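# Carry a limp 5.7 kg robot arm to another desk

## Task

An unpowered spare robot arm weighing 5.7 kg, whose joints hang loose, sits on one desk; move it onto the other desk so it ends up resting motionless with nothing sticking out past any desk edge. No part of it may drop freely by more than a few centimetres, or the task fails. Finish by releasing it and backing the robot away, and the robot itself must not topple or be left leaning, or the task fails.

## Robot and tools

ROBOT. A Rainbow Robotics RB-Y1: a wheeled base (0.66 m long, 0.58 m wide, two drive wheels plus two rear casters, front edge 0.10 m ahead of the wheel axle), a folding leg and torso, a head, and two 7-joint arms with parallel grippers. Each arm is rated for 3 kg, so the 5.7 kg object is best shared between both hands; its loose joints will swing as it moves. Heavy loads held far in front of the wheels can tip the robot forward, and nothing stops that.

FRAMES. Base frame: origin on the floor midway between the drive wheels, x forward, y left, z up. The state reports chest, left_hand and right_hand in this frame; a hand point is the centre between its finger pads, fingers pointing along the hand's -z and closing along its x. Printed hand positions get less accurate at long reach. Odometry frame is the base frame at scene start; base_odometry counts wheel turns only, so wheel slip looks like travel. Heading is in radians, positive to the left, -3.142 to 3.142.

execute_actions. Arguments: "actions", a list holding exactly one action (or empty, which just reports state and images), and optional "cameras" (head_camera, left_wrist_camera, right_wrist_camera or all; omitted or null gives all, [] gives none). One action may contain:
- "base": exactly one relative move from where the base now is. {"translate_m": d} drives straight d metres, forward positive, -3 to 3. {"rotate_rad": d} spins in place, counter-clockwise (left) positive, -3.2 to 3.2. No sideways motion. A move needing over 8.667 s is refused.
- "joints": an object of absolute joint targets keyed by name (not offsets), radians for joints and metres for grippers. Torso: torso_squat_rad 0 to 1.2 (larger lowers the level chest), torso_shift_rad -0.3 to 0.6 (hips forward), torso_pitch_rad -0.2 to 1.4 (forward bow), torso_yaw_rad -1.5 to 1.5 (left positive). Combined torso rules: squat+shift <= 1.52; squat-shift+pitch <= 1.57; shift+0.5 pitch-0.4 squat <= 0.7; shift+0.3 pitch-0.5 squat <= 0.39; breaking one leaves commanded torso joints short and off_target. Arms, per side: shoulder_pitch -2.356 to 2.356 (0 hangs, negative raises forward); shoulder_roll left 0 to 3.141, right -3.141 to 0 (moving away from 0 lifts the arm outward); shoulder_yaw -2.094 to 2.094; elbow -2.617 to 0.01 (negative bends); forearm_roll -3.141 to 3.141; wrist_pitch -1.57 to 1.919 (negative tips the hand forward); hand_roll -2.705 to 2.705; gripper_m 0 to 0.1 opening. Names are prefixed left_ or right_, e.g. left_elbow_rad, right_gripper_m. Yaw, roll signs are the same on both arms (positive = left / counter-clockwise from above). Head: head_pan_rad -0.523 to 0.523 (left positive), head_tilt_rad -0.35 to 1.57 (down positive). Joint tolerance is 0.02 rad, grippers 0.004 m.
- "speeds": caps for this action only, translate_m 0.05 to 0.4 m/s, rotate_rad 0.1 to 1.509 rad/s (defaults are the maxima).
- "min_time_s": 0.1 to 8, a floor on how long each arm and head motion takes.
All motions in an action start together. Unnamed joints may keep chasing earlier targets. Unknown keys or out-of-range numbers get the whole call rejected with no motion. Joint speed caps: arms 1 rad/s (wrist-end joints 1.5), head 1.5, squat and pitch 0.3, shift 0.15, yaw 0.6, grippers 0.1 m/s.

GRIPPING. Command an opening at least 0.005 m narrower than the part being held; the gripper then shows off_target, which is expected.

RESULTS. base_status and joint_status say how each motion ended: done, off_target (stopped short, may still push), time_out, contact_stop (arms and torso only: hit something resisting hard, or the load was too heavy), stopped_with_arm (torso halted because an arm hit), limit_stop_at_own_body (self-collision guard, nothing touching yet; move the arm and torso apart). A stop on one joint of a group (torso, left arm, right arm) halts the entire group and drops its targets. "joint command not followed" with a cause line means an arm-collision check held back that arm's targets; the robot may retry them later. on_its_own lists uncommanded parts; its "held at" is a target, not a position. After a stop, first retreat: arms, then torso, each in its own action. Special case: if both hands share one object and the torso reports contact_stop just as it begins with nothing blocking, resend every arm joint (not grippers) at its reported value, then repeat the torso command. Motor temperatures are listed per arm; MOTOR HOT appears at 65 °C, and at 80 °C an OVER-TEMPERATURE FAULT brakes the arm and halts the call (limit_stop_at_motor_heat). Reaching a joint's load limit (e.g. elbow 32.7, wrist joints 22.7, shoulders 63.7 N m, held weight included) triggers a torque fault that freezes the robot for 10 s.

OTHER TOOLS. wait(seconds 0 to 10) lets the scene run and returns state and images. zoom_image(camera, region [x0,y0,x1,y1] in pixels, up to 504x504) enlarges part of the latest image. read_manual returns licence texts only. finished_scene(scene) ends the current scene irreversibly and reports success.

CAUTIONS. The base keeps driving into furniture without stopping; a bent leg can jut past the base front and, pressing on a desk, can shove the robot backward unseen by odometry. Never let the arms strike or squeeze each other hard. The robot holds its last command while you think, so holding the heavy object for long heats the motors. Lower the object gently onto the desk before opening the grippers so nothing drops, check it lies fully on the top, then withdraw the hands and the base.

Each tool is called after "Emit:" as name([rows], argument=value, ...), one row to a line, values as JSON.

## Session

Emit:
execute_actions(actions=[])

Scene clock: 0.00 s.
Motor temperatures (°C, as the motors report them): left_arm=[31 32 32 31 36 35 34] | right_arm=[32 32 29 31 34 36 34]
base_odometry: x=+0.000 y=+0.000 heading=+0.000 (m, m, rad; odometry frame)
base_status: not commanded
joint_positions: torso_squat_rad=+0.350 torso_shift_rad=+0.000 torso_pitch_rad=+0.000 torso_yaw_rad=+0.000 left_shoulder_pitch_rad=+0.019 left_shoulder_roll_rad=+0.007 left_shoulder_yaw_rad=+0.011 left_elbow_rad=-0.177 left_forearm_roll_rad=+0.015 left_wrist_pitch_rad=+0.054 left_hand_roll_rad=+0.000 left_gripper_m=+0.099 right_shoulder_pitch_rad=-0.005 right_shoulder_roll_rad=-0.042 right_shoulder_yaw_rad=-0.017 right_elbow_rad=-0.114 right_forearm_roll_rad=+0.040 right_wrist_pitch_rad=-0.039 right_hand_roll_rad=+0.028 right_gripper_m=+0.100 head_pan_rad=+0.000 head_tilt_rad=+0.400
joint_status: not commanded
chest: x=-0.2279 y=+0.0009 z=+1.2474 quat_wxyz=(+1.000, -0.001, +0.000, +0.000) (m; base frame)
left_hand: x=-0.1679 y=+0.2267 z=+0.5637 quat_wxyz=(+0.998, +0.003, -0.052, +0.016) (m; base frame)
right_hand: x=-0.1599 y=-0.2527 z=+0.5670 quat_wxyz=(+0.996, -0.024, -0.078, +0.028) (m; base frame)
pictures: head_camera, left_wrist_camera, right_wrist_camera
Images, in order (width x height): head_camera 896x504, left_wrist_camera 644x364, right_wrist_camera 644x364.

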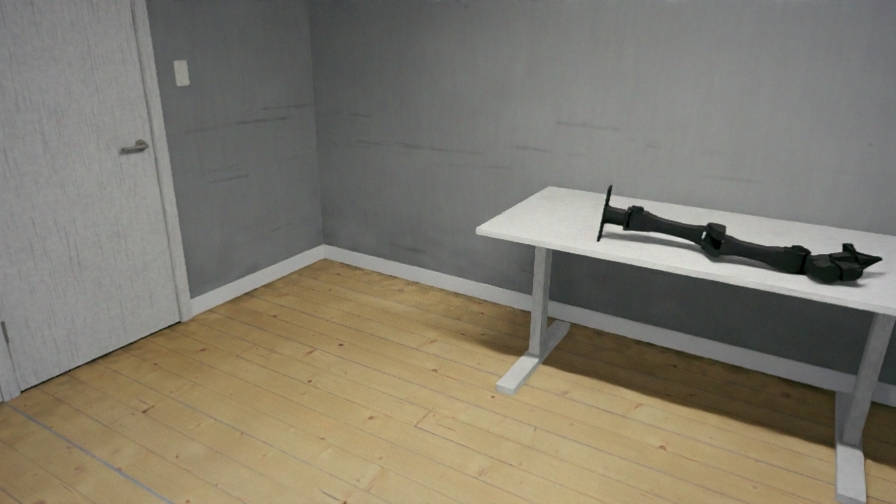

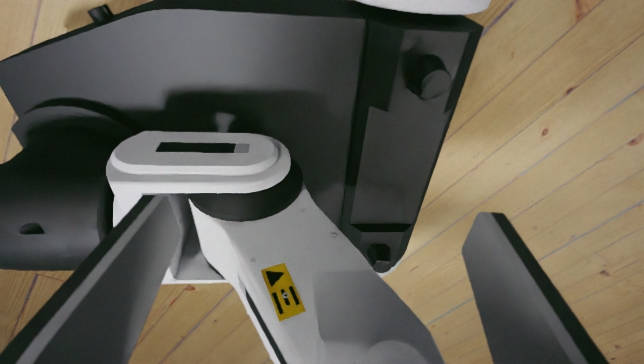

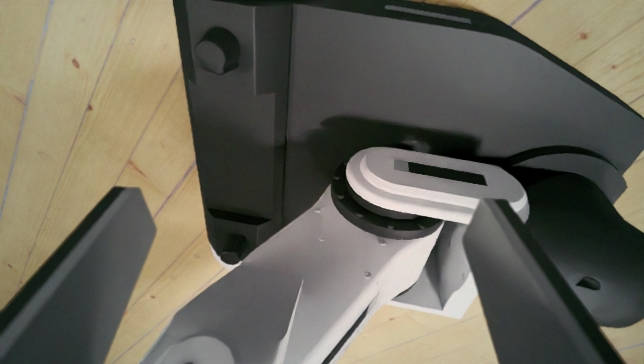

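Emit:
execute_actions([
  {"base": {"rotate_rad": -0.9}},
], cameras=["head_camera"])

Scene clock: 7.33 s.
Motor temperatures (°C, as the motors report them): left_arm=[31 32 32 31 36 35 34] | right_arm=[32 32 29 31 34 36 34]
base_odometry: x=+0.000 y=+0.000 heading=-0.900 (m, m, rad; odometry frame)
base_status: done
joint_positions: torso_squat_rad=+0.350 torso_shift_rad=+0.000 torso_pitch_rad=+0.000 torso_yaw_rad=+0.000 left_shoulder_pitch_rad=+0.019 left_shoulder_roll_rad=+0.007 left_shoulder_yaw_rad=+0.011 left_elbow_rad=-0.177 left_forearm_roll_rad=+0.015 left_wrist_pitch_rad=+0.054 left_hand_roll_rad=+0.000 left_gripper_m=+0.099 right_shoulder_pitch_rad=-0.005 right_shoulder_roll_rad=-0.042 right_shoulder_yaw_rad=-0.017 right_elbow_rad=-0.114 right_forearm_roll_rad=+0.040 right_wrist_pitch_rad=-0.039 right_hand_roll_rad=+0.028 right_gripper_m=+0.100 head_pan_rad=+0.000 head_tilt_rad=+0.400
joint_status: not commanded
chest: x=-0.2279 y=+0.0009 z=+1.2474 quat_wxyz=(+1.000, -0.001, +0.000, +0.000) (m; base frame)
left_hand: x=-0.1679 y=+0.2268 z=+0.5637 quat_wxyz=(+0.998, +0.003, -0.053, +0.016) (m; base frame)
right_hand: x=-0.1599 y=-0.2527 z=+0.5670 quat_wxyz=(+0.996, -0.024, -0.078, +0.028) (m; base frame)
pictures: head_camera
Images, in order (width x height): head_camera 896x504.

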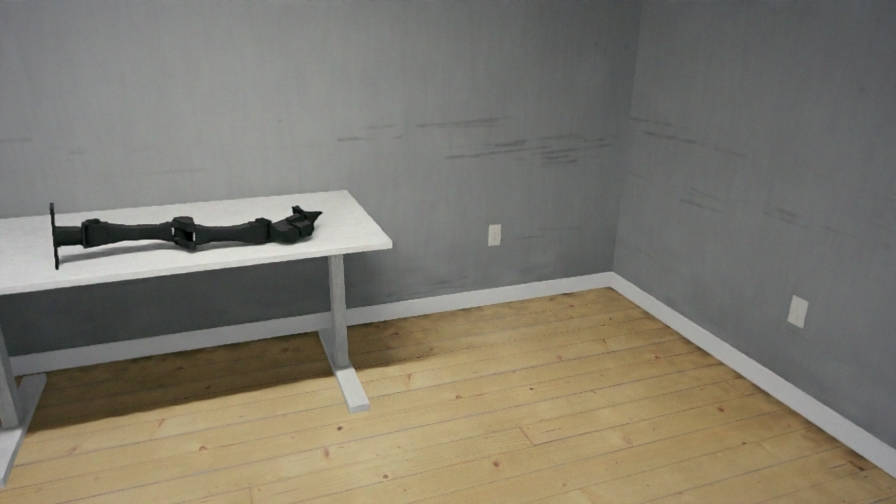

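Emit:
execute_actions([
  {"base": {"rotate_rad": -1.3}},
], cameras=["head_camera"])

Emit:
execute_actions([
  {"base": {"rotate_rad": -1.3}},
], cameras=["head_camera"])

Scene clock: 17.17 s.
Motor temperatures (°C, as the motors report them): left_arm=[31 32 32 31 36 35 34] | right_arm=[32 32 29 31 34 36 34]
base_odometry: x=+0.000 y=+0.000 heading=-2.199 (m, m, rad; odometry frame)
base_status: done
joint_positions: torso_squat_rad=+0.350 torso_shift_rad=+0.000 torso_pitch_rad=+0.000 torso_yaw_rad=+0.000 left_shoulder_pitch_rad=+0.019 left_shoulder_roll_rad=+0.007 left_shoulder_yaw_rad=+0.011 left_elbow_rad=-0.177 left_forearm_roll_rad=+0.015 left_wrist_pitch_rad=+0.054 left_hand_roll_rad=+0.000 left_gripper_m=+0.099 right_shoulder_pitch_rad=-0.005 right_shoulder_roll_rad=-0.042 right_shoulder_yaw_rad=-0.017 right_elbow_rad=-0.114 right_forearm_roll_rad=+0.040 right_wrist_pitch_rad=-0.039 right_hand_roll_rad=+0.028 right_gripper_m=+0.100 head_pan_rad=+0.000 head_tilt_rad=+0.400
joint_status: not commanded
chest: x=-0.2279 y=+0.0009 z=+1.2474 quat_wxyz=(+1.000, -0.001, +0.000, +0.000) (m; base frame)
left_hand: x=-0.1680 y=+0.2268 z=+0.5637 quat_wxyz=(+0.998, +0.003, -0.053, +0.016) (m; base frame)
right_hand: x=-0.1599 y=-0.2526 z=+0.5670 quat_wxyz=(+0.996, -0.024, -0.078, +0.028) (m; base frame)
pictures: head_camera
Images, in order (width x height): head_camera 896x504.

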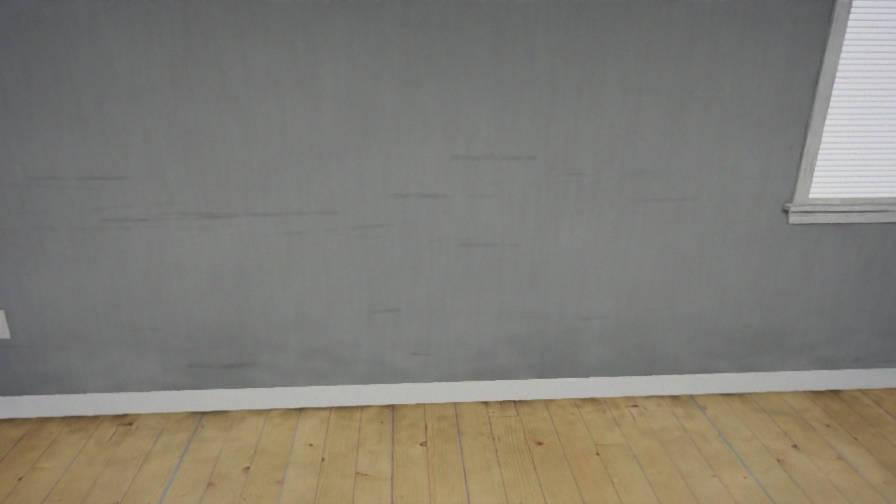

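Scene clock: 20.83 s.
Motor temperatures (°C, as the motors report them): left_arm=[31 32 32 31 36 35 34] | right_arm=[32 32 29 31 34 36 34]
base_odometry: x=+0.000 y=+0.000 heading=+2.784 (m, m, rad; odometry frame)
base_status: done
joint_positions: torso_squat_rad=+0.350 torso_shift_rad=+0.000 torso_pitch_rad=+0.000 torso_yaw_rad=+0.000 left_shoulder_pitch_rad=+0.019 left_shoulder_roll_rad=+0.007 left_shoulder_yaw_rad=+0.011 left_elbow_rad=-0.177 left_forearm_roll_rad=+0.015 left_wrist_pitch_rad=+0.054 left_hand_roll_rad=+0.000 left_gripper_m=+0.099 right_shoulder_pitch_rad=-0.005 right_shoulder_roll_rad=-0.042 right_shoulder_yaw_rad=-0.017 right_elbow_rad=-0.114 right_forearm_roll_rad=+0.040 right_wrist_pitch_rad=-0.039 right_hand_roll_rad=+0.028 right_gripper_m=+0.100 head_pan_rad=+0.000 head_tilt_rad=+0.400
joint_status: not commanded
chest: x=-0.2279 y=+0.0009 z=+1.2474 quat_wxyz=(+1.000, -0.001, +0.000, +0.000) (m; base frame)
left_hand: x=-0.1680 y=+0.2268 z=+0.5637 quat_wxyz=(+0.998, +0.003, -0.053, +0.016) (m; base frame)
right_hand: x=-0.1599 y=-0.2526 z=+0.5670 quat_wxyz=(+0.996, -0.024, -0.078, +0.028) (m; base frame)
pictures: head_camera
Images, in order (width x height): head_camera 896x504.

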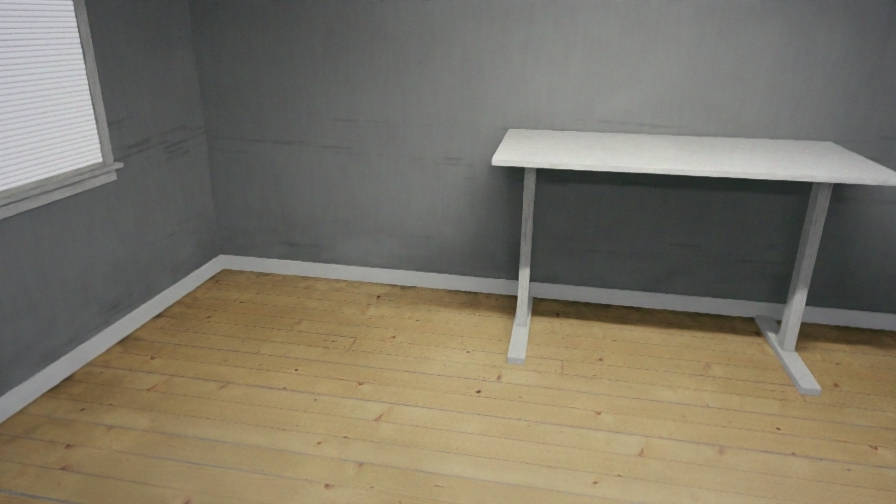

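Emit:
execute_actions([
  {"base": {"rotate_rad": 2.93}},
], cameras=["head_camera"])

Scene clock: 47.60 s.
Motor temperatures (°C, as the motors report them): left_arm=[31 32 32 31 36 35 34] | right_arm=[32 32 29 31 34 36 34]
base_odometry: x=+0.000 y=+0.000 heading=-0.569 (m, m, rad; odometry frame)
base_status: done
joint_positions: torso_squat_rad=+0.350 torso_shift_rad=+0.000 torso_pitch_rad=+0.000 torso_yaw_rad=+0.000 left_shoulder_pitch_rad=+0.019 left_shoulder_roll_rad=+0.007 left_shoulder_yaw_rad=+0.011 left_elbow_rad=-0.177 left_forearm_roll_rad=+0.015 left_wrist_pitch_rad=+0.054 left_hand_roll_rad=+0.000 left_gripper_m=+0.099 right_shoulder_pitch_rad=-0.005 right_shoulder_roll_rad=-0.042 right_shoulder_yaw_rad=-0.017 right_elbow_rad=-0.114 right_forearm_roll_rad=+0.040 right_wrist_pitch_rad=-0.039 right_hand_roll_rad=+0.028 right_gripper_m=+0.100 head_pan_rad=+0.000 head_tilt_rad=+0.400
joint_status: not commanded
chest: x=-0.2280 y=+0.0009 z=+1.2474 quat_wxyz=(+1.000, -0.001, +0.000, +0.000) (m; base frame)
left_hand: x=-0.1680 y=+0.2267 z=+0.5637 quat_wxyz=(+0.998, +0.003, -0.053, +0.016) (m; base frame)
right_hand: x=-0.1599 y=-0.2527 z=+0.5670 quat_wxyz=(+0.996, -0.024, -0.078, +0.028) (m; base frame)
pictures: head_camera
Images, in order (width x height): head_camera 896x504.

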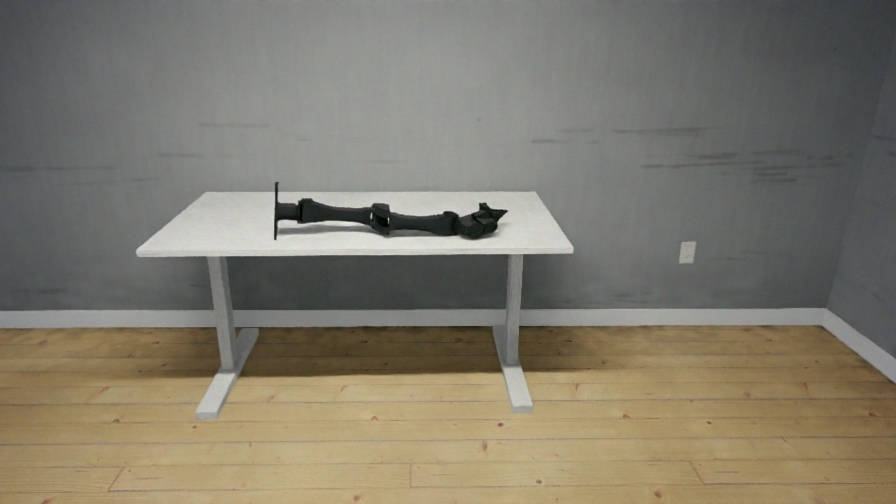

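Emit:
execute_actions([
  {"base": {"rotate_rad": 0.2}},
], cameras=[])

Emit:
execute_actions([
  {"base": {"translate_m": 1.25}, "joints": {"head_tilt_rad": 0.8}},
], cameras=[])

Emit:
execute_actions([
  {"base": {"rotate_rad": -0.2}},
], cameras=["head_camera"])

Scene clock: 64.70 s.
Motor temperatures (°C, as the motors report them): left_arm=[31 32 32 31 36 35 34] | right_arm=[32 32 29 31 34 36 34]
base_odometry: x=+0.000 y=+0.000 heading=-0.370 (m, m, rad; odometry frame)
base_status: done
joint_positions: torso_squat_rad=+0.350 torso_shift_rad=+0.000 torso_pitch_rad=+0.000 torso_yaw_rad=+0.000 left_shoulder_pitch_rad=+0.019 left_shoulder_roll_rad=+0.007 left_shoulder_yaw_rad=+0.011 left_elbow_rad=-0.177 left_forearm_roll_rad=+0.015 left_wrist_pitch_rad=+0.054 left_hand_roll_rad=+0.000 left_gripper_m=+0.099 right_shoulder_pitch_rad=-0.005 right_shoulder_roll_rad=-0.042 right_shoulder_yaw_rad=-0.017 right_elbow_rad=-0.114 right_forearm_roll_rad=+0.040 right_wrist_pitch_rad=-0.039 right_hand_roll_rad=+0.028 right_gripper_m=+0.100 head_pan_rad=+0.000 head_tilt_rad=+0.400
joint_status: not commanded
chest: x=-0.2280 y=+0.0009 z=+1.2474 quat_wxyz=(+1.000, -0.001, +0.000, +0.000) (m; base frame)
left_hand: x=-0.1680 y=+0.2268 z=+0.5637 quat_wxyz=(+0.998, +0.003, -0.053, +0.016) (m; base frame)
right_hand: x=-0.1599 y=-0.2527 z=+0.5670 quat_wxyz=(+0.996, -0.024, -0.078, +0.028) (m; base frame)
pictures: none
No camera images: the call's "cameras" was empty. Leave "cameras" out to get every camera's image.

Scene clock: 69.13 s.
Motor temperatures (°C, as the motors report them): left_arm=[31 32 32 31 36 35 34] | right_arm=[32 32 29 31 34 36 34]
base_odometry: x=+1.166 y=-0.451 heading=-0.369 (m, m, rad; odometry frame)
base_status: done
joint_positions: torso_squat_rad=+0.350 torso_shift_rad=+0.000 torso_pitch_rad=+0.000 torso_yaw_rad=+0.000 left_shoulder_pitch_rad=+0.019 left_shoulder_roll_rad=+0.007 left_shoulder_yaw_rad=+0.011 left_elbow_rad=-0.177 left_forearm_roll_rad=+0.015 left_wrist_pitch_rad=+0.054 left_hand_roll_rad=+0.000 left_gripper_m=+0.099 right_shoulder_pitch_rad=-0.005 right_shoulder_roll_rad=-0.042 right_shoulder_yaw_rad=-0.017 right_elbow_rad=-0.114 right_forearm_roll_rad=+0.040 right_wrist_pitch_rad=-0.039 right_hand_roll_rad=+0.028 right_gripper_m=+0.100 head_pan_rad=+0.000 head_tilt_rad=+0.800
joint_status: all done
chest: x=-0.2278 y=+0.0009 z=+1.2474 quat_wxyz=(+1.000, -0.001, +0.000, +0.000) (m; base frame)
left_hand: x=-0.1679 y=+0.2268 z=+0.5637 quat_wxyz=(+0.998, +0.003, -0.052, +0.016) (m; base frame)
right_hand: x=-0.1599 y=-0.2527 z=+0.5670 quat_wxyz=(+0.996, -0.024, -0.078, +0.028) (m; base frame)
pictures: none
No camera images: the call's "cameras" was empty. Leave "cameras" out to get every camera's image.

Scene clock: 70.93 s.
Motor temperatures (°C, as the motors report them): left_arm=[31 32 32 31 36 35 34] | right_arm=[32 32 29 31 34 36 34]
base_odometry: x=+1.166 y=-0.451 heading=-0.569 (m, m, rad; odometry frame)
base_status: done
joint_positions: torso_squat_rad=+0.350 torso_shift_rad=+0.000 torso_pitch_rad=+0.000 torso_yaw_rad=+0.000 left_shoulder_pitch_rad=+0.019 left_shoulder_roll_rad=+0.007 left_shoulder_yaw_rad=+0.011 left_elbow_rad=-0.177 left_forearm_roll_rad=+0.015 left_wrist_pitch_rad=+0.054 left_hand_roll_rad=+0.000 left_gripper_m=+0.099 right_shoulder_pitch_rad=-0.005 right_shoulder_roll_rad=-0.042 right_shoulder_yaw_rad=-0.017 right_elbow_rad=-0.114 right_forearm_roll_rad=+0.040 right_wrist_pitch_rad=-0.039 right_hand_roll_rad=+0.028 right_gripper_m=+0.100 head_pan_rad=+0.000 head_tilt_rad=+0.800
joint_status: not commanded
chest: x=-0.2278 y=+0.0009 z=+1.2474 quat_wxyz=(+1.000, -0.001, +0.000, +0.000) (m; base frame)
left_hand: x=-0.1679 y=+0.2268 z=+0.5637 quat_wxyz=(+0.998, +0.003, -0.052, +0.016) (m; base frame)
right_hand: x=-0.1599 y=-0.2527 z=+0.5670 quat_wxyz=(+0.996, -0.024, -0.078, +0.028) (m; base frame)
pictures: head_camera
Images, in order (width x height): head_camera 896x504.

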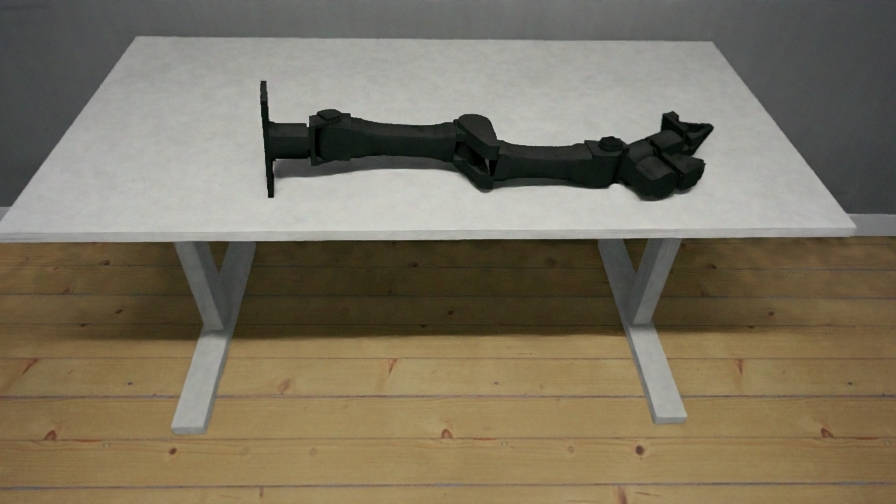

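Emit:
execute_actions([
  {"joints": {"torso_squat_rad": 0.2, "torso_shift_rad": 0.1, "torso_pitch_rad": 0.3, "left_shoulder_pitch_rad": -0.85, "left_shoulder_roll_rad": 0.05, "left_shoulder_yaw_rad": 0, "left_elbow_rad": -1.08, "left_forearm_roll_rad": 0, "left_wrist_pitch_rad": 1.6, "left_hand_roll_rad": 0, "right_shoulder_pitch_rad": -0.85, "right_shoulder_roll_rad": -0.2, "right_shoulder_yaw_rad": 0, "right_elbow_rad": -1.08, "right_forearm_roll_rad": 0, "right_wrist_pitch_rad": 1.6, "right_hand_roll_rad": 0, "head_tilt_rad": 0.6}},
], cameras=["head_camera"])

Scene clock: 145.30 s.
Motor temperatures (°C, as the motors report them): left_arm=[31 32 32 31 36 35 34] | right_arm=[32 32 29 31 34 36 34]
base_odometry: x=+1.166 y=-0.451 heading=-0.569 (m, m, rad; odometry frame)
base_status: not commanded
joint_positions: torso_squat_rad=+0.200 torso_shift_rad=+0.100 torso_pitch_rad=+0.300 torso_yaw_rad=+0.000 left_shoulder_pitch_rad=-0.850 left_shoulder_roll_rad=+0.050 left_shoulder_yaw_rad=+0.000 left_elbow_rad=-1.080 left_forearm_roll_rad=+0.000 left_wrist_pitch_rad=+1.600 left_hand_roll_rad=+0.000 left_gripper_m=+0.099 right_shoulder_pitch_rad=-0.850 right_shoulder_roll_rad=-0.200 right_shoulder_yaw_rad=+0.000 right_elbow_rad=-1.080 right_forearm_roll_rad=+0.000 right_wrist_pitch_rad=+1.600 right_hand_roll_rad=+0.000 right_gripper_m=+0.100 head_pan_rad=+0.000 head_tilt_rad=+0.600
joint_status: all done
chest: x=-0.0680 y=+0.0009 z=+1.2587 quat_wxyz=(+0.989, -0.001, +0.149, +0.000) (m; base frame)
left_hand: x=+0.3630 y=+0.1492 z=+0.8504 quat_wxyz=(+0.991, +0.036, +0.004, -0.128) (m; base frame)
right_hand: x=+0.3831 y=-0.2390 z=+0.8636 quat_wxyz=(+0.991, -0.102, -0.005, +0.091) (m; base frame)
pictures: head_camera
Images, in order (width x height): head_camera 896x504.

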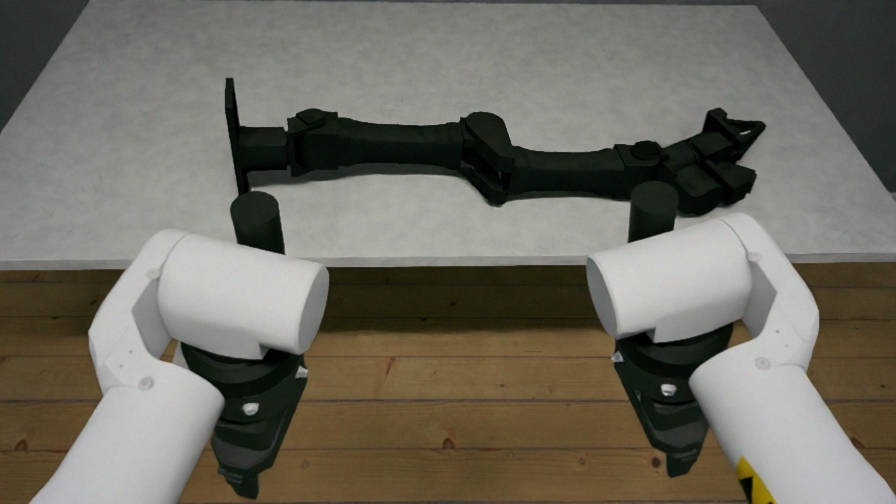

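Emit:
execute_actions([
  {"base": {"translate_m": 0.42}, "joints": {"left_forearm_roll_rad": 0.07, "left_hand_roll_rad": 0.26, "right_forearm_roll_rad": -0.2, "right_hand_roll_rad": -0.18, "head_tilt_rad": 0.85}},
])

Scene clock: 154.87 s.
Motor temperatures (°C, as the motors report them): left_arm=[31 32 32 31 36 35 34] | right_arm=[32 32 29 31 34 36 34]
base_odometry: x=+1.520 y=-0.677 heading=-0.569 (m, m, rad; odometry frame)
base_status: done
joint_positions: torso_squat_rad=+0.200 torso_shift_rad=+0.100 torso_pitch_rad=+0.300 torso_yaw_rad=+0.000 left_shoulder_pitch_rad=-0.850 left_shoulder_roll_rad=+0.050 left_shoulder_yaw_rad=+0.000 left_elbow_rad=-1.080 left_forearm_roll_rad=+0.070 left_wrist_pitch_rad=+1.600 left_hand_roll_rad=+0.260 left_gripper_m=+0.099 right_shoulder_pitch_rad=-0.850 right_shoulder_roll_rad=-0.200 right_shoulder_yaw_rad=+0.000 right_elbow_rad=-1.080 right_forearm_roll_rad=-0.200 right_wrist_pitch_rad=+1.600 right_hand_roll_rad=-0.180 right_gripper_m=+0.100 head_pan_rad=+0.000 head_tilt_rad=+0.850
joint_status: all done
chest: x=-0.0680 y=+0.0009 z=+1.2587 quat_wxyz=(+0.989, -0.001, +0.149, +0.000) (m; base frame)
left_hand: x=+0.3586 y=+0.1337 z=+0.8497 quat_wxyz=(+1.000, +0.003, +0.009, +0.001) (m; base frame)
right_hand: x=+0.3746 y=-0.1941 z=+0.8588 quat_wxyz=(+1.000, -0.003, +0.004, +0.004) (m; base frame)
pictures: head_camera, left_wrist_camera, right_wrist_camera
Images, in order (width x height): head_camera 896x504, left_wrist_camera 644x364, right_wrist_camera 644x364.

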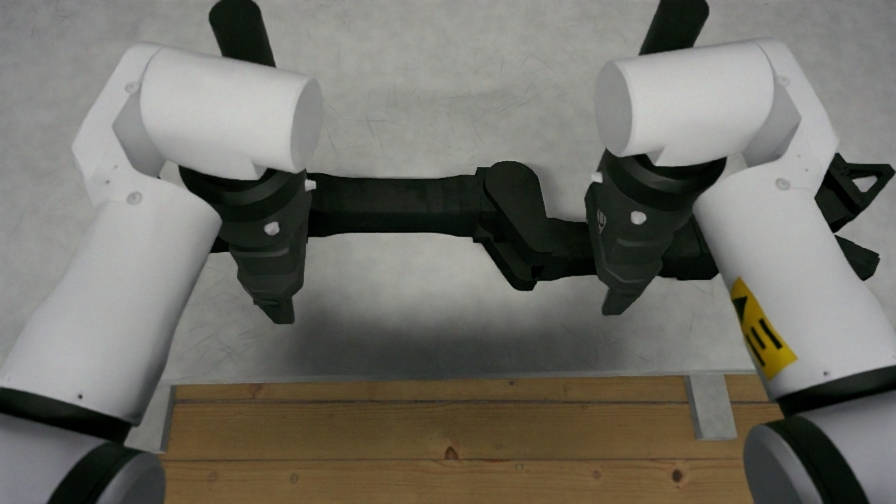

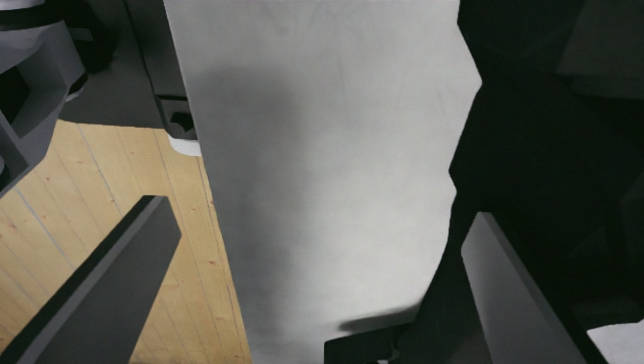

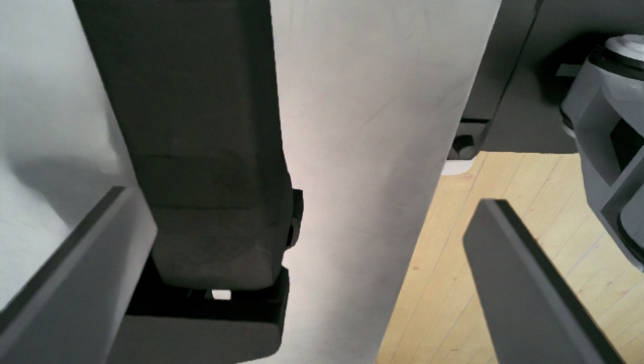

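Emit:
execute_actions([
  {"base": {"translate_m": 0.13}, "joints": {"right_shoulder_pitch_rad": -0.63, "right_elbow_rad": -1.416, "right_wrist_pitch_rad": 1.72}},
])

Scene clock: 167.40 s.
Motor temperatures (°C, as the motors report them): left_arm=[32 32 32 31 36 35 34] | right_arm=[32 32 29 31 34 36 34]
base_odometry: x=+1.629 y=-0.747 heading=-0.569 (m, m, rad; odometry frame)
base_status: done
joint_positions: torso_squat_rad=+0.200 torso_shift_rad=+0.100 torso_pitch_rad=+0.300 torso_yaw_rad=+0.000 left_shoulder_pitch_rad=-0.850 left_shoulder_roll_rad=+0.050 left_shoulder_yaw_rad=+0.000 left_elbow_rad=-1.080 left_forearm_roll_rad=+0.070 left_wrist_pitch_rad=+1.600 left_hand_roll_rad=+0.260 left_gripper_m=+0.099 right_shoulder_pitch_rad=-0.630 right_shoulder_roll_rad=-0.200 right_shoulder_yaw_rad=+0.000 right_elbow_rad=-1.416 right_forearm_roll_rad=-0.200 right_wrist_pitch_rad=+1.720 right_hand_roll_rad=-0.180 right_gripper_m=+0.100 head_pan_rad=+0.000 head_tilt_rad=+0.850
joint_status: all done
chest: x=-0.0680 y=+0.0009 z=+1.2587 quat_wxyz=(+0.989, -0.001, +0.149, +0.000) (m; base frame)
left_hand: x=+0.3584 y=+0.1337 z=+0.8495 quat_wxyz=(+1.000, +0.003, +0.009, +0.001) (m; base frame)
right_hand: x=+0.3256 y=-0.2083 z=+0.8612 quat_wxyz=(+1.000, +0.002, +0.004, +0.001) (m; base frame)
pictures: head_camera, left_wrist_camera, right_wrist_camera
Images, in order (width x height): head_camera 896x504, left_wrist_camera 644x364, right_wrist_camera 644x364.

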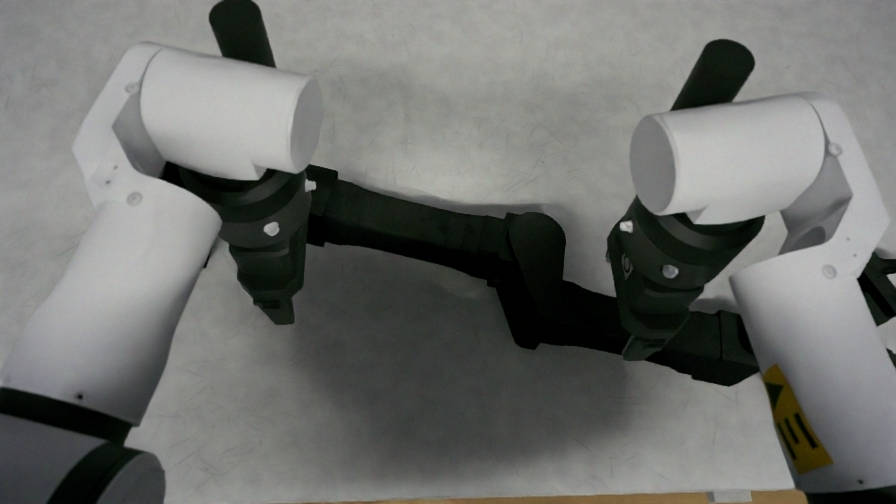

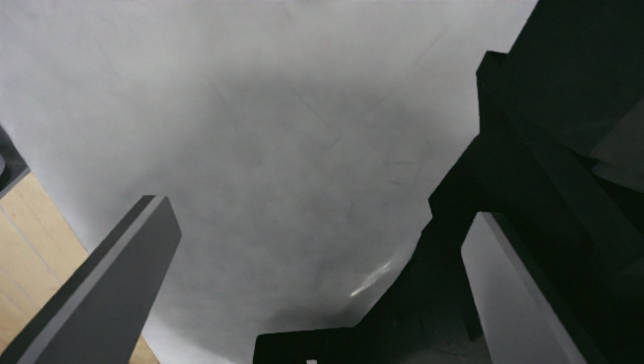

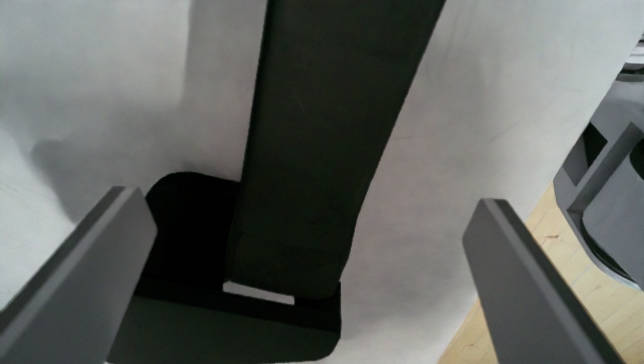

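Emit:
execute_actions([
  {"base": {"translate_m": -0.08}, "joints": {"torso_squat_rad": 0.0, "left_shoulder_pitch_rad": -1.0, "left_wrist_pitch_rad": 1.75, "right_shoulder_pitch_rad": -0.78, "right_wrist_pitch_rad": 1.87}},
])

Scene clock: 173.37 s.
Motor temperatures (°C, as the motors report them): left_arm=[32 32 32 31 36 35 34] | right_arm=[32 32 29 31 34 36 34]
base_odometry: x=+1.562 y=-0.704 heading=-0.569 (m, m, rad; odometry frame)
base_status: done
joint_positions: torso_squat_rad=+0.000 torso_shift_rad=+0.100 torso_pitch_rad=+0.300 torso_yaw_rad=+0.000 left_shoulder_pitch_rad=-1.000 left_shoulder_roll_rad=+0.050 left_shoulder_yaw_rad=+0.000 left_elbow_rad=-1.080 left_forearm_roll_rad=+0.070 left_wrist_pitch_rad=+1.750 left_hand_roll_rad=+0.260 left_gripper_m=+0.099 right_shoulder_pitch_rad=-0.780 right_shoulder_roll_rad=-0.200 right_shoulder_yaw_rad=+0.000 right_elbow_rad=-1.416 right_forearm_roll_rad=-0.200 right_wrist_pitch_rad=+1.870 right_hand_roll_rad=-0.180 right_gripper_m=+0.100 head_pan_rad=+0.000 head_tilt_rad=+0.850
joint_status: all done
chest: x=-0.0666 y=+0.0009 z=+1.2726 quat_wxyz=(+0.989, -0.001, +0.149, +0.000) (m; base frame)
left_hand: x=+0.3864 y=+0.1160 z=+0.9247 quat_wxyz=(+1.000, +0.016, +0.010, -0.023) (m; base frame)
right_hand: x=+0.3550 y=-0.1897 z=+0.9299 quat_wxyz=(+1.000, -0.006, +0.007, +0.026) (m; base frame)
pictures: head_camera, left_wrist_camera, right_wrist_camera
Images, in order (width x height): head_camera 896x504, left_wrist_camera 644x364, right_wrist_camera 644x364.

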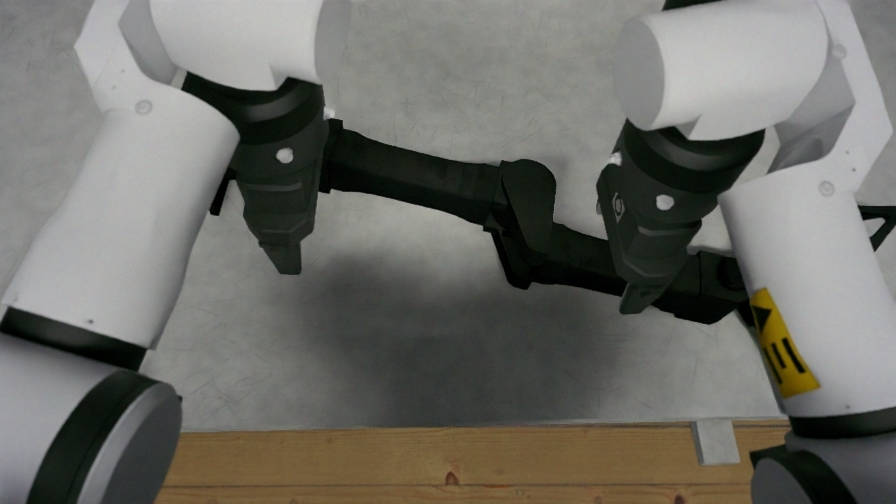

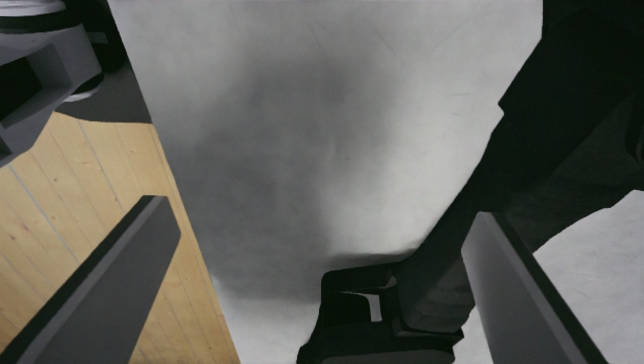

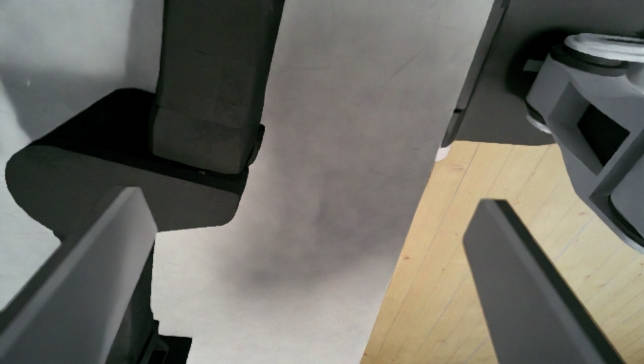

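Emit:
execute_actions([
  {"base": {"rotate_rad": -0.25}, "joints": {"left_shoulder_roll_rad": 0.3, "left_forearm_roll_rad": 0.3, "left_hand_roll_rad": 0.13, "right_shoulder_roll_rad": -0.05, "right_forearm_roll_rad": -0.07, "right_hand_roll_rad": -0.26}},
])

Scene clock: 209.63 s.
Motor temperatures (°C, as the motors report them): left_arm=[32 32 32 31 36 35 34] | right_arm=[32 32 29 31 34 36 34]
base_odometry: x=+1.562 y=-0.704 heading=-0.818 (m, m, rad; odometry frame)
base_status: done
joint_positions: torso_squat_rad=+0.000 torso_shift_rad=+0.100 torso_pitch_rad=+0.300 torso_yaw_rad=+0.000 left_shoulder_pitch_rad=-1.000 left_shoulder_roll_rad=+0.300 left_shoulder_yaw_rad=+0.000 left_elbow_rad=-1.080 left_forearm_roll_rad=+0.300 left_wrist_pitch_rad=+1.750 left_hand_roll_rad=+0.130 left_gripper_m=+0.099 right_shoulder_pitch_rad=-0.780 right_shoulder_roll_rad=-0.050 right_shoulder_yaw_rad=+0.000 right_elbow_rad=-1.416 right_forearm_roll_rad=-0.070 right_wrist_pitch_rad=+1.870 right_hand_roll_rad=-0.260 right_gripper_m=+0.100 head_pan_rad=+0.000 head_tilt_rad=+0.850
joint_status: all done
chest: x=-0.0666 y=+0.0010 z=+1.2726 quat_wxyz=(+0.989, -0.001, +0.149, +0.000) (m; base frame)
left_hand: x=+0.4121 y=+0.2096 z=+0.9450 quat_wxyz=(+1.000, -0.001, +0.003, -0.031) (m; base frame)
right_hand: x=+0.3432 y=-0.1372 z=+0.9231 quat_wxyz=(+1.000, -0.001, +0.010, -0.001) (m; base frame)
pictures: head_camera, left_wrist_camera, right_wrist_camera
Images, in order (width x height): head_camera 896x504, left_wrist_camera 644x364, right_wrist_camera 644x364.

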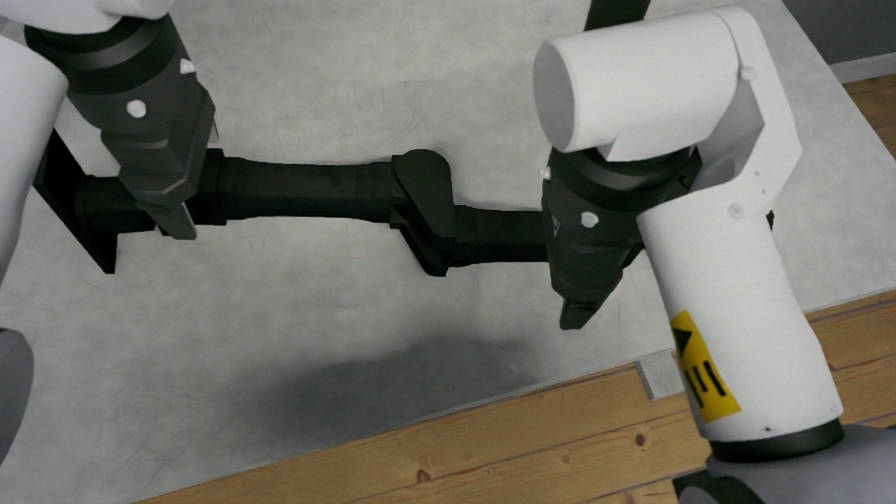

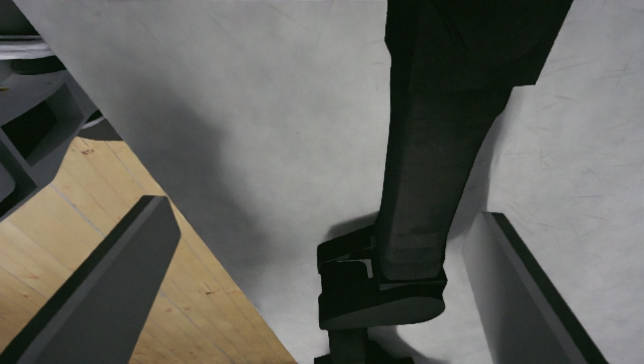

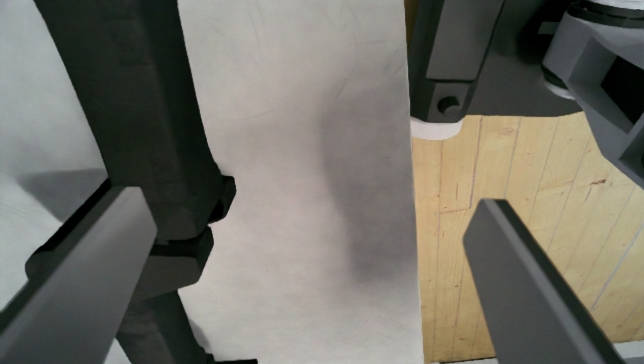

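Emit:
execute_actions([
  {"base": {"translate_m": 0.08}, "joints": {"right_shoulder_pitch_rad": -0.95, "right_elbow_rad": -1.113, "right_wrist_pitch_rad": 1.73, "left_hand_roll_rad": 0.19}},
])

Scene clock: 219.63 s.
Motor temperatures (°C, as the motors report them): left_arm=[32 32 32 31 36 35 34] | right_arm=[32 32 29 31 34 36 34]
base_odometry: x=+1.617 y=-0.762 heading=-0.819 (m, m, rad; odometry frame)
base_status: done
joint_positions: torso_squat_rad=+0.000 torso_shift_rad=+0.100 torso_pitch_rad=+0.300 torso_yaw_rad=+0.000 left_shoulder_pitch_rad=-1.000 left_shoulder_roll_rad=+0.300 left_shoulder_yaw_rad=+0.000 left_elbow_rad=-1.080 left_forearm_roll_rad=+0.300 left_wrist_pitch_rad=+1.750 left_hand_roll_rad=+0.190 left_gripper_m=+0.099 right_shoulder_pitch_rad=-0.950 right_shoulder_roll_rad=-0.050 right_shoulder_yaw_rad=+0.000 right_elbow_rad=-1.113 right_forearm_roll_rad=-0.070 right_wrist_pitch_rad=+1.730 right_hand_roll_rad=-0.260 right_gripper_m=+0.100 head_pan_rad=+0.000 head_tilt_rad=+0.850
joint_status: all done
chest: x=-0.0666 y=+0.0009 z=+1.2726 quat_wxyz=(+0.989, -0.001, +0.150, +0.000) (m; base frame)
left_hand: x=+0.4122 y=+0.2095 z=+0.9449 quat_wxyz=(+1.000, +0.000, +0.003, -0.002) (m; base frame)
right_hand: x=+0.3789 y=-0.1203 z=+0.9124 quat_wxyz=(+1.000, -0.012, +0.009, +0.016) (m; base frame)
pictures: head_camera, left_wrist_camera, right_wrist_camera
Images, in order (width x height): head_camera 896x504, left_wrist_camera 644x364, right_wrist_camera 644x364.

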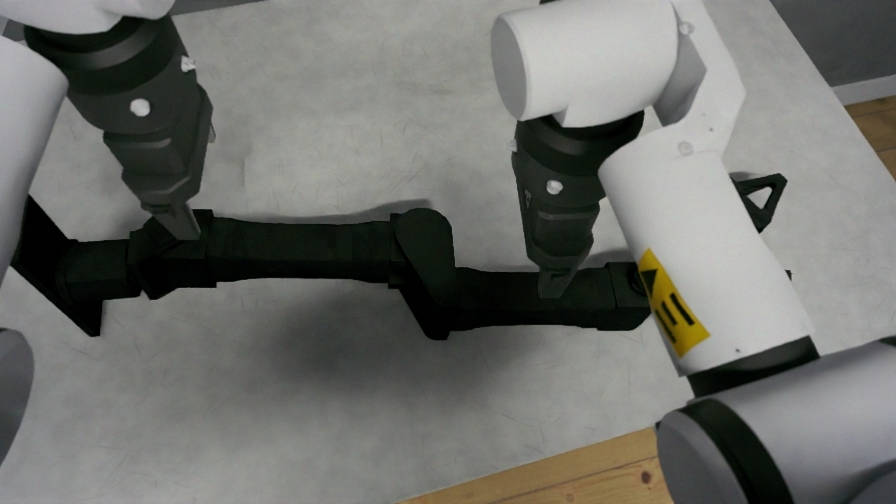

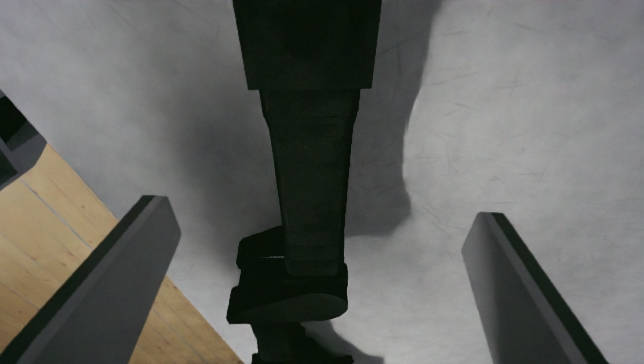

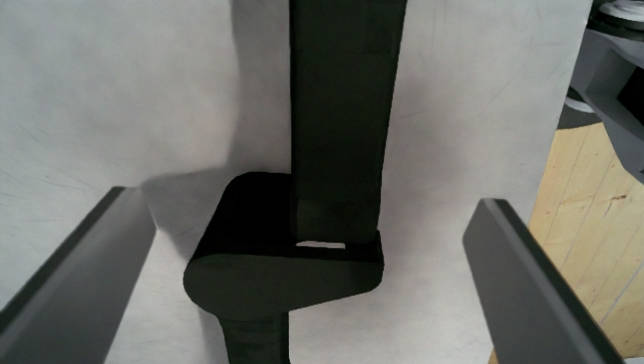

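Emit:
execute_actions([
  {"joints": {"torso_squat_rad": 0.45}},
])

Scene clock: 228.03 s.
Motor temperatures (°C, as the motors report them): left_arm=[32 32 32 31 36 35 34] | right_arm=[32 32 29 31 34 36 34]
base_odometry: x=+1.617 y=-0.762 heading=-0.819 (m, m, rad; odometry frame)
base_status: not commanded
joint_positions: torso_squat_rad=+0.450 torso_shift_rad=+0.100 torso_pitch_rad=+0.300 torso_yaw_rad=+0.000 left_shoulder_pitch_rad=-1.000 left_shoulder_roll_rad=+0.300 left_shoulder_yaw_rad=+0.000 left_elbow_rad=-1.080 left_forearm_roll_rad=+0.300 left_wrist_pitch_rad=+1.750 left_hand_roll_rad=+0.190 left_gripper_m=+0.099 right_shoulder_pitch_rad=-0.950 right_shoulder_roll_rad=-0.050 right_shoulder_yaw_rad=+0.000 right_elbow_rad=-1.113 right_forearm_roll_rad=-0.070 right_wrist_pitch_rad=+1.730 right_hand_roll_rad=-0.260 right_gripper_m=+0.100 head_pan_rad=+0.000 head_tilt_rad=+0.850
joint_status: all done
chest: x=-0.0736 y=+0.0009 z=+1.2033 quat_wxyz=(+0.989, -0.001, +0.149, +0.000) (m; base frame)
left_hand: x=+0.4051 y=+0.2095 z=+0.8757 quat_wxyz=(+1.000, +0.000, +0.003, -0.002) (m; base frame)
right_hand: x=+0.3719 y=-0.1204 z=+0.8432 quat_wxyz=(+1.000, -0.013, +0.009, +0.016) (m; base frame)
pictures: head_camera, left_wrist_camera, right_wrist_camera
Images, in order (width x height): head_camera 896x504, left_wrist_camera 644x364, right_wrist_camera 644x364.

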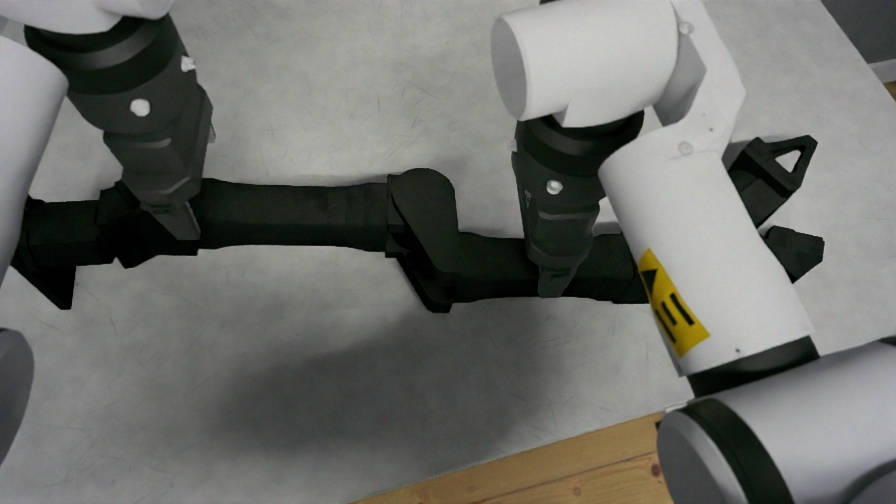

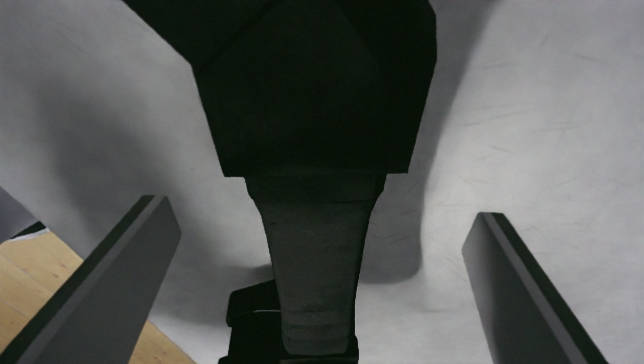

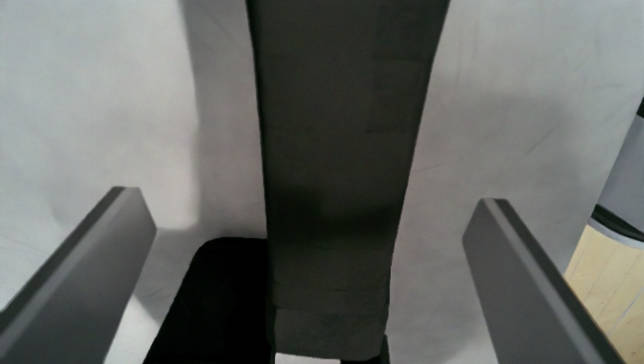

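Emit:
execute_actions([
  {"joints": {"left_shoulder_roll_rad": 0.2, "left_forearm_roll_rad": 0.21, "left_hand_roll_rad": 0.235}},
])

Scene clock: 241.13 s.
Motor temperatures (°C, as the motors report them): left_arm=[32 32 32 31 36 35 34] | right_arm=[32 32 29 31 34 36 34]
base_odometry: x=+1.617 y=-0.762 heading=-0.819 (m, m, rad; odometry frame)
base_status: not commanded
joint_positions: torso_squat_rad=+0.450 torso_shift_rad=+0.100 torso_pitch_rad=+0.300 torso_yaw_rad=+0.000 left_shoulder_pitch_rad=-1.000 left_shoulder_roll_rad=+0.200 left_shoulder_yaw_rad=+0.000 left_elbow_rad=-1.080 left_forearm_roll_rad=+0.210 left_wrist_pitch_rad=+1.750 left_hand_roll_rad=+0.235 left_gripper_m=+0.099 right_shoulder_pitch_rad=-0.950 right_shoulder_roll_rad=-0.050 right_shoulder_yaw_rad=+0.000 right_elbow_rad=-1.113 right_forearm_roll_rad=-0.070 right_wrist_pitch_rad=+1.730 right_hand_roll_rad=-0.260 right_gripper_m=+0.100 head_pan_rad=+0.000 head_tilt_rad=+0.850
joint_status: all done
chest: x=-0.0736 y=+0.0008 z=+1.2033 quat_wxyz=(+0.989, -0.001, +0.149, +0.000) (m; base frame)
left_hand: x=+0.3960 y=+0.1719 z=+0.8651 quat_wxyz=(+1.000, +0.006, +0.008, -0.001) (m; base frame)
right_hand: x=+0.3719 y=-0.1204 z=+0.8432 quat_wxyz=(+1.000, -0.012, +0.009, +0.016) (m; base frame)
pictures: head_camera, left_wrist_camera, right_wrist_camera
Images, in order (width x height): head_camera 896x504, left_wrist_camera 644x364, right_wrist_camera 644x364.

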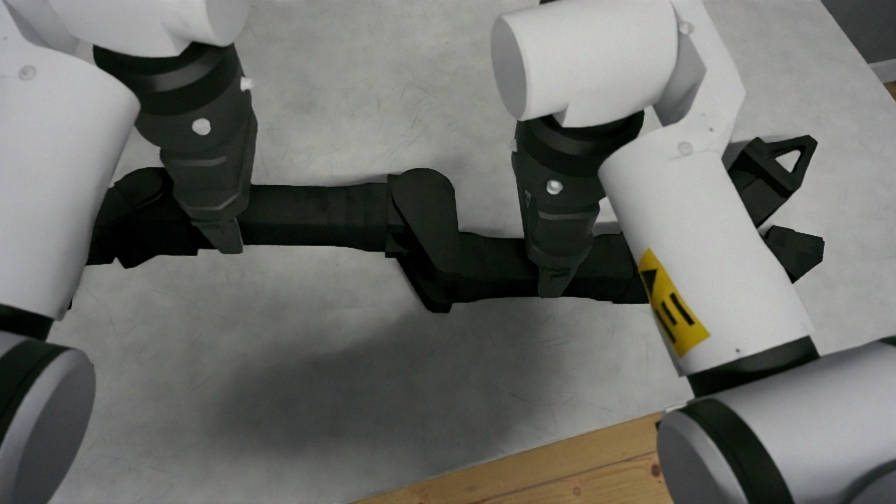

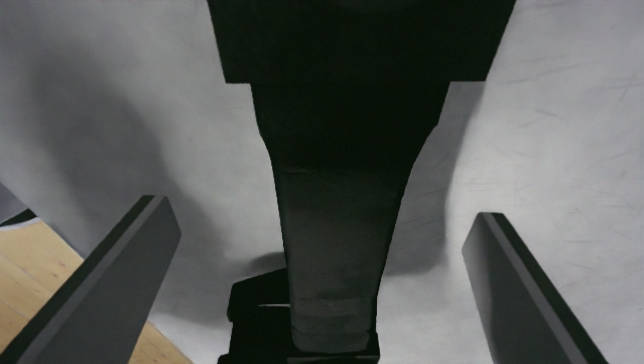

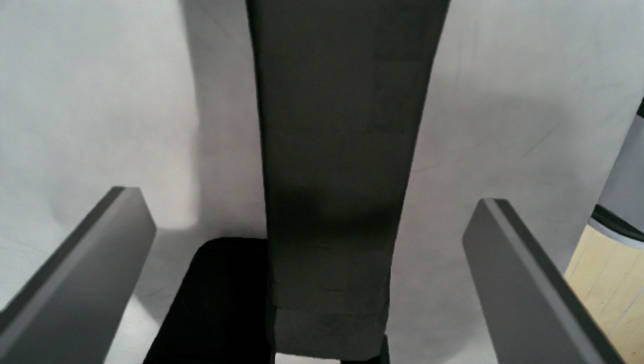

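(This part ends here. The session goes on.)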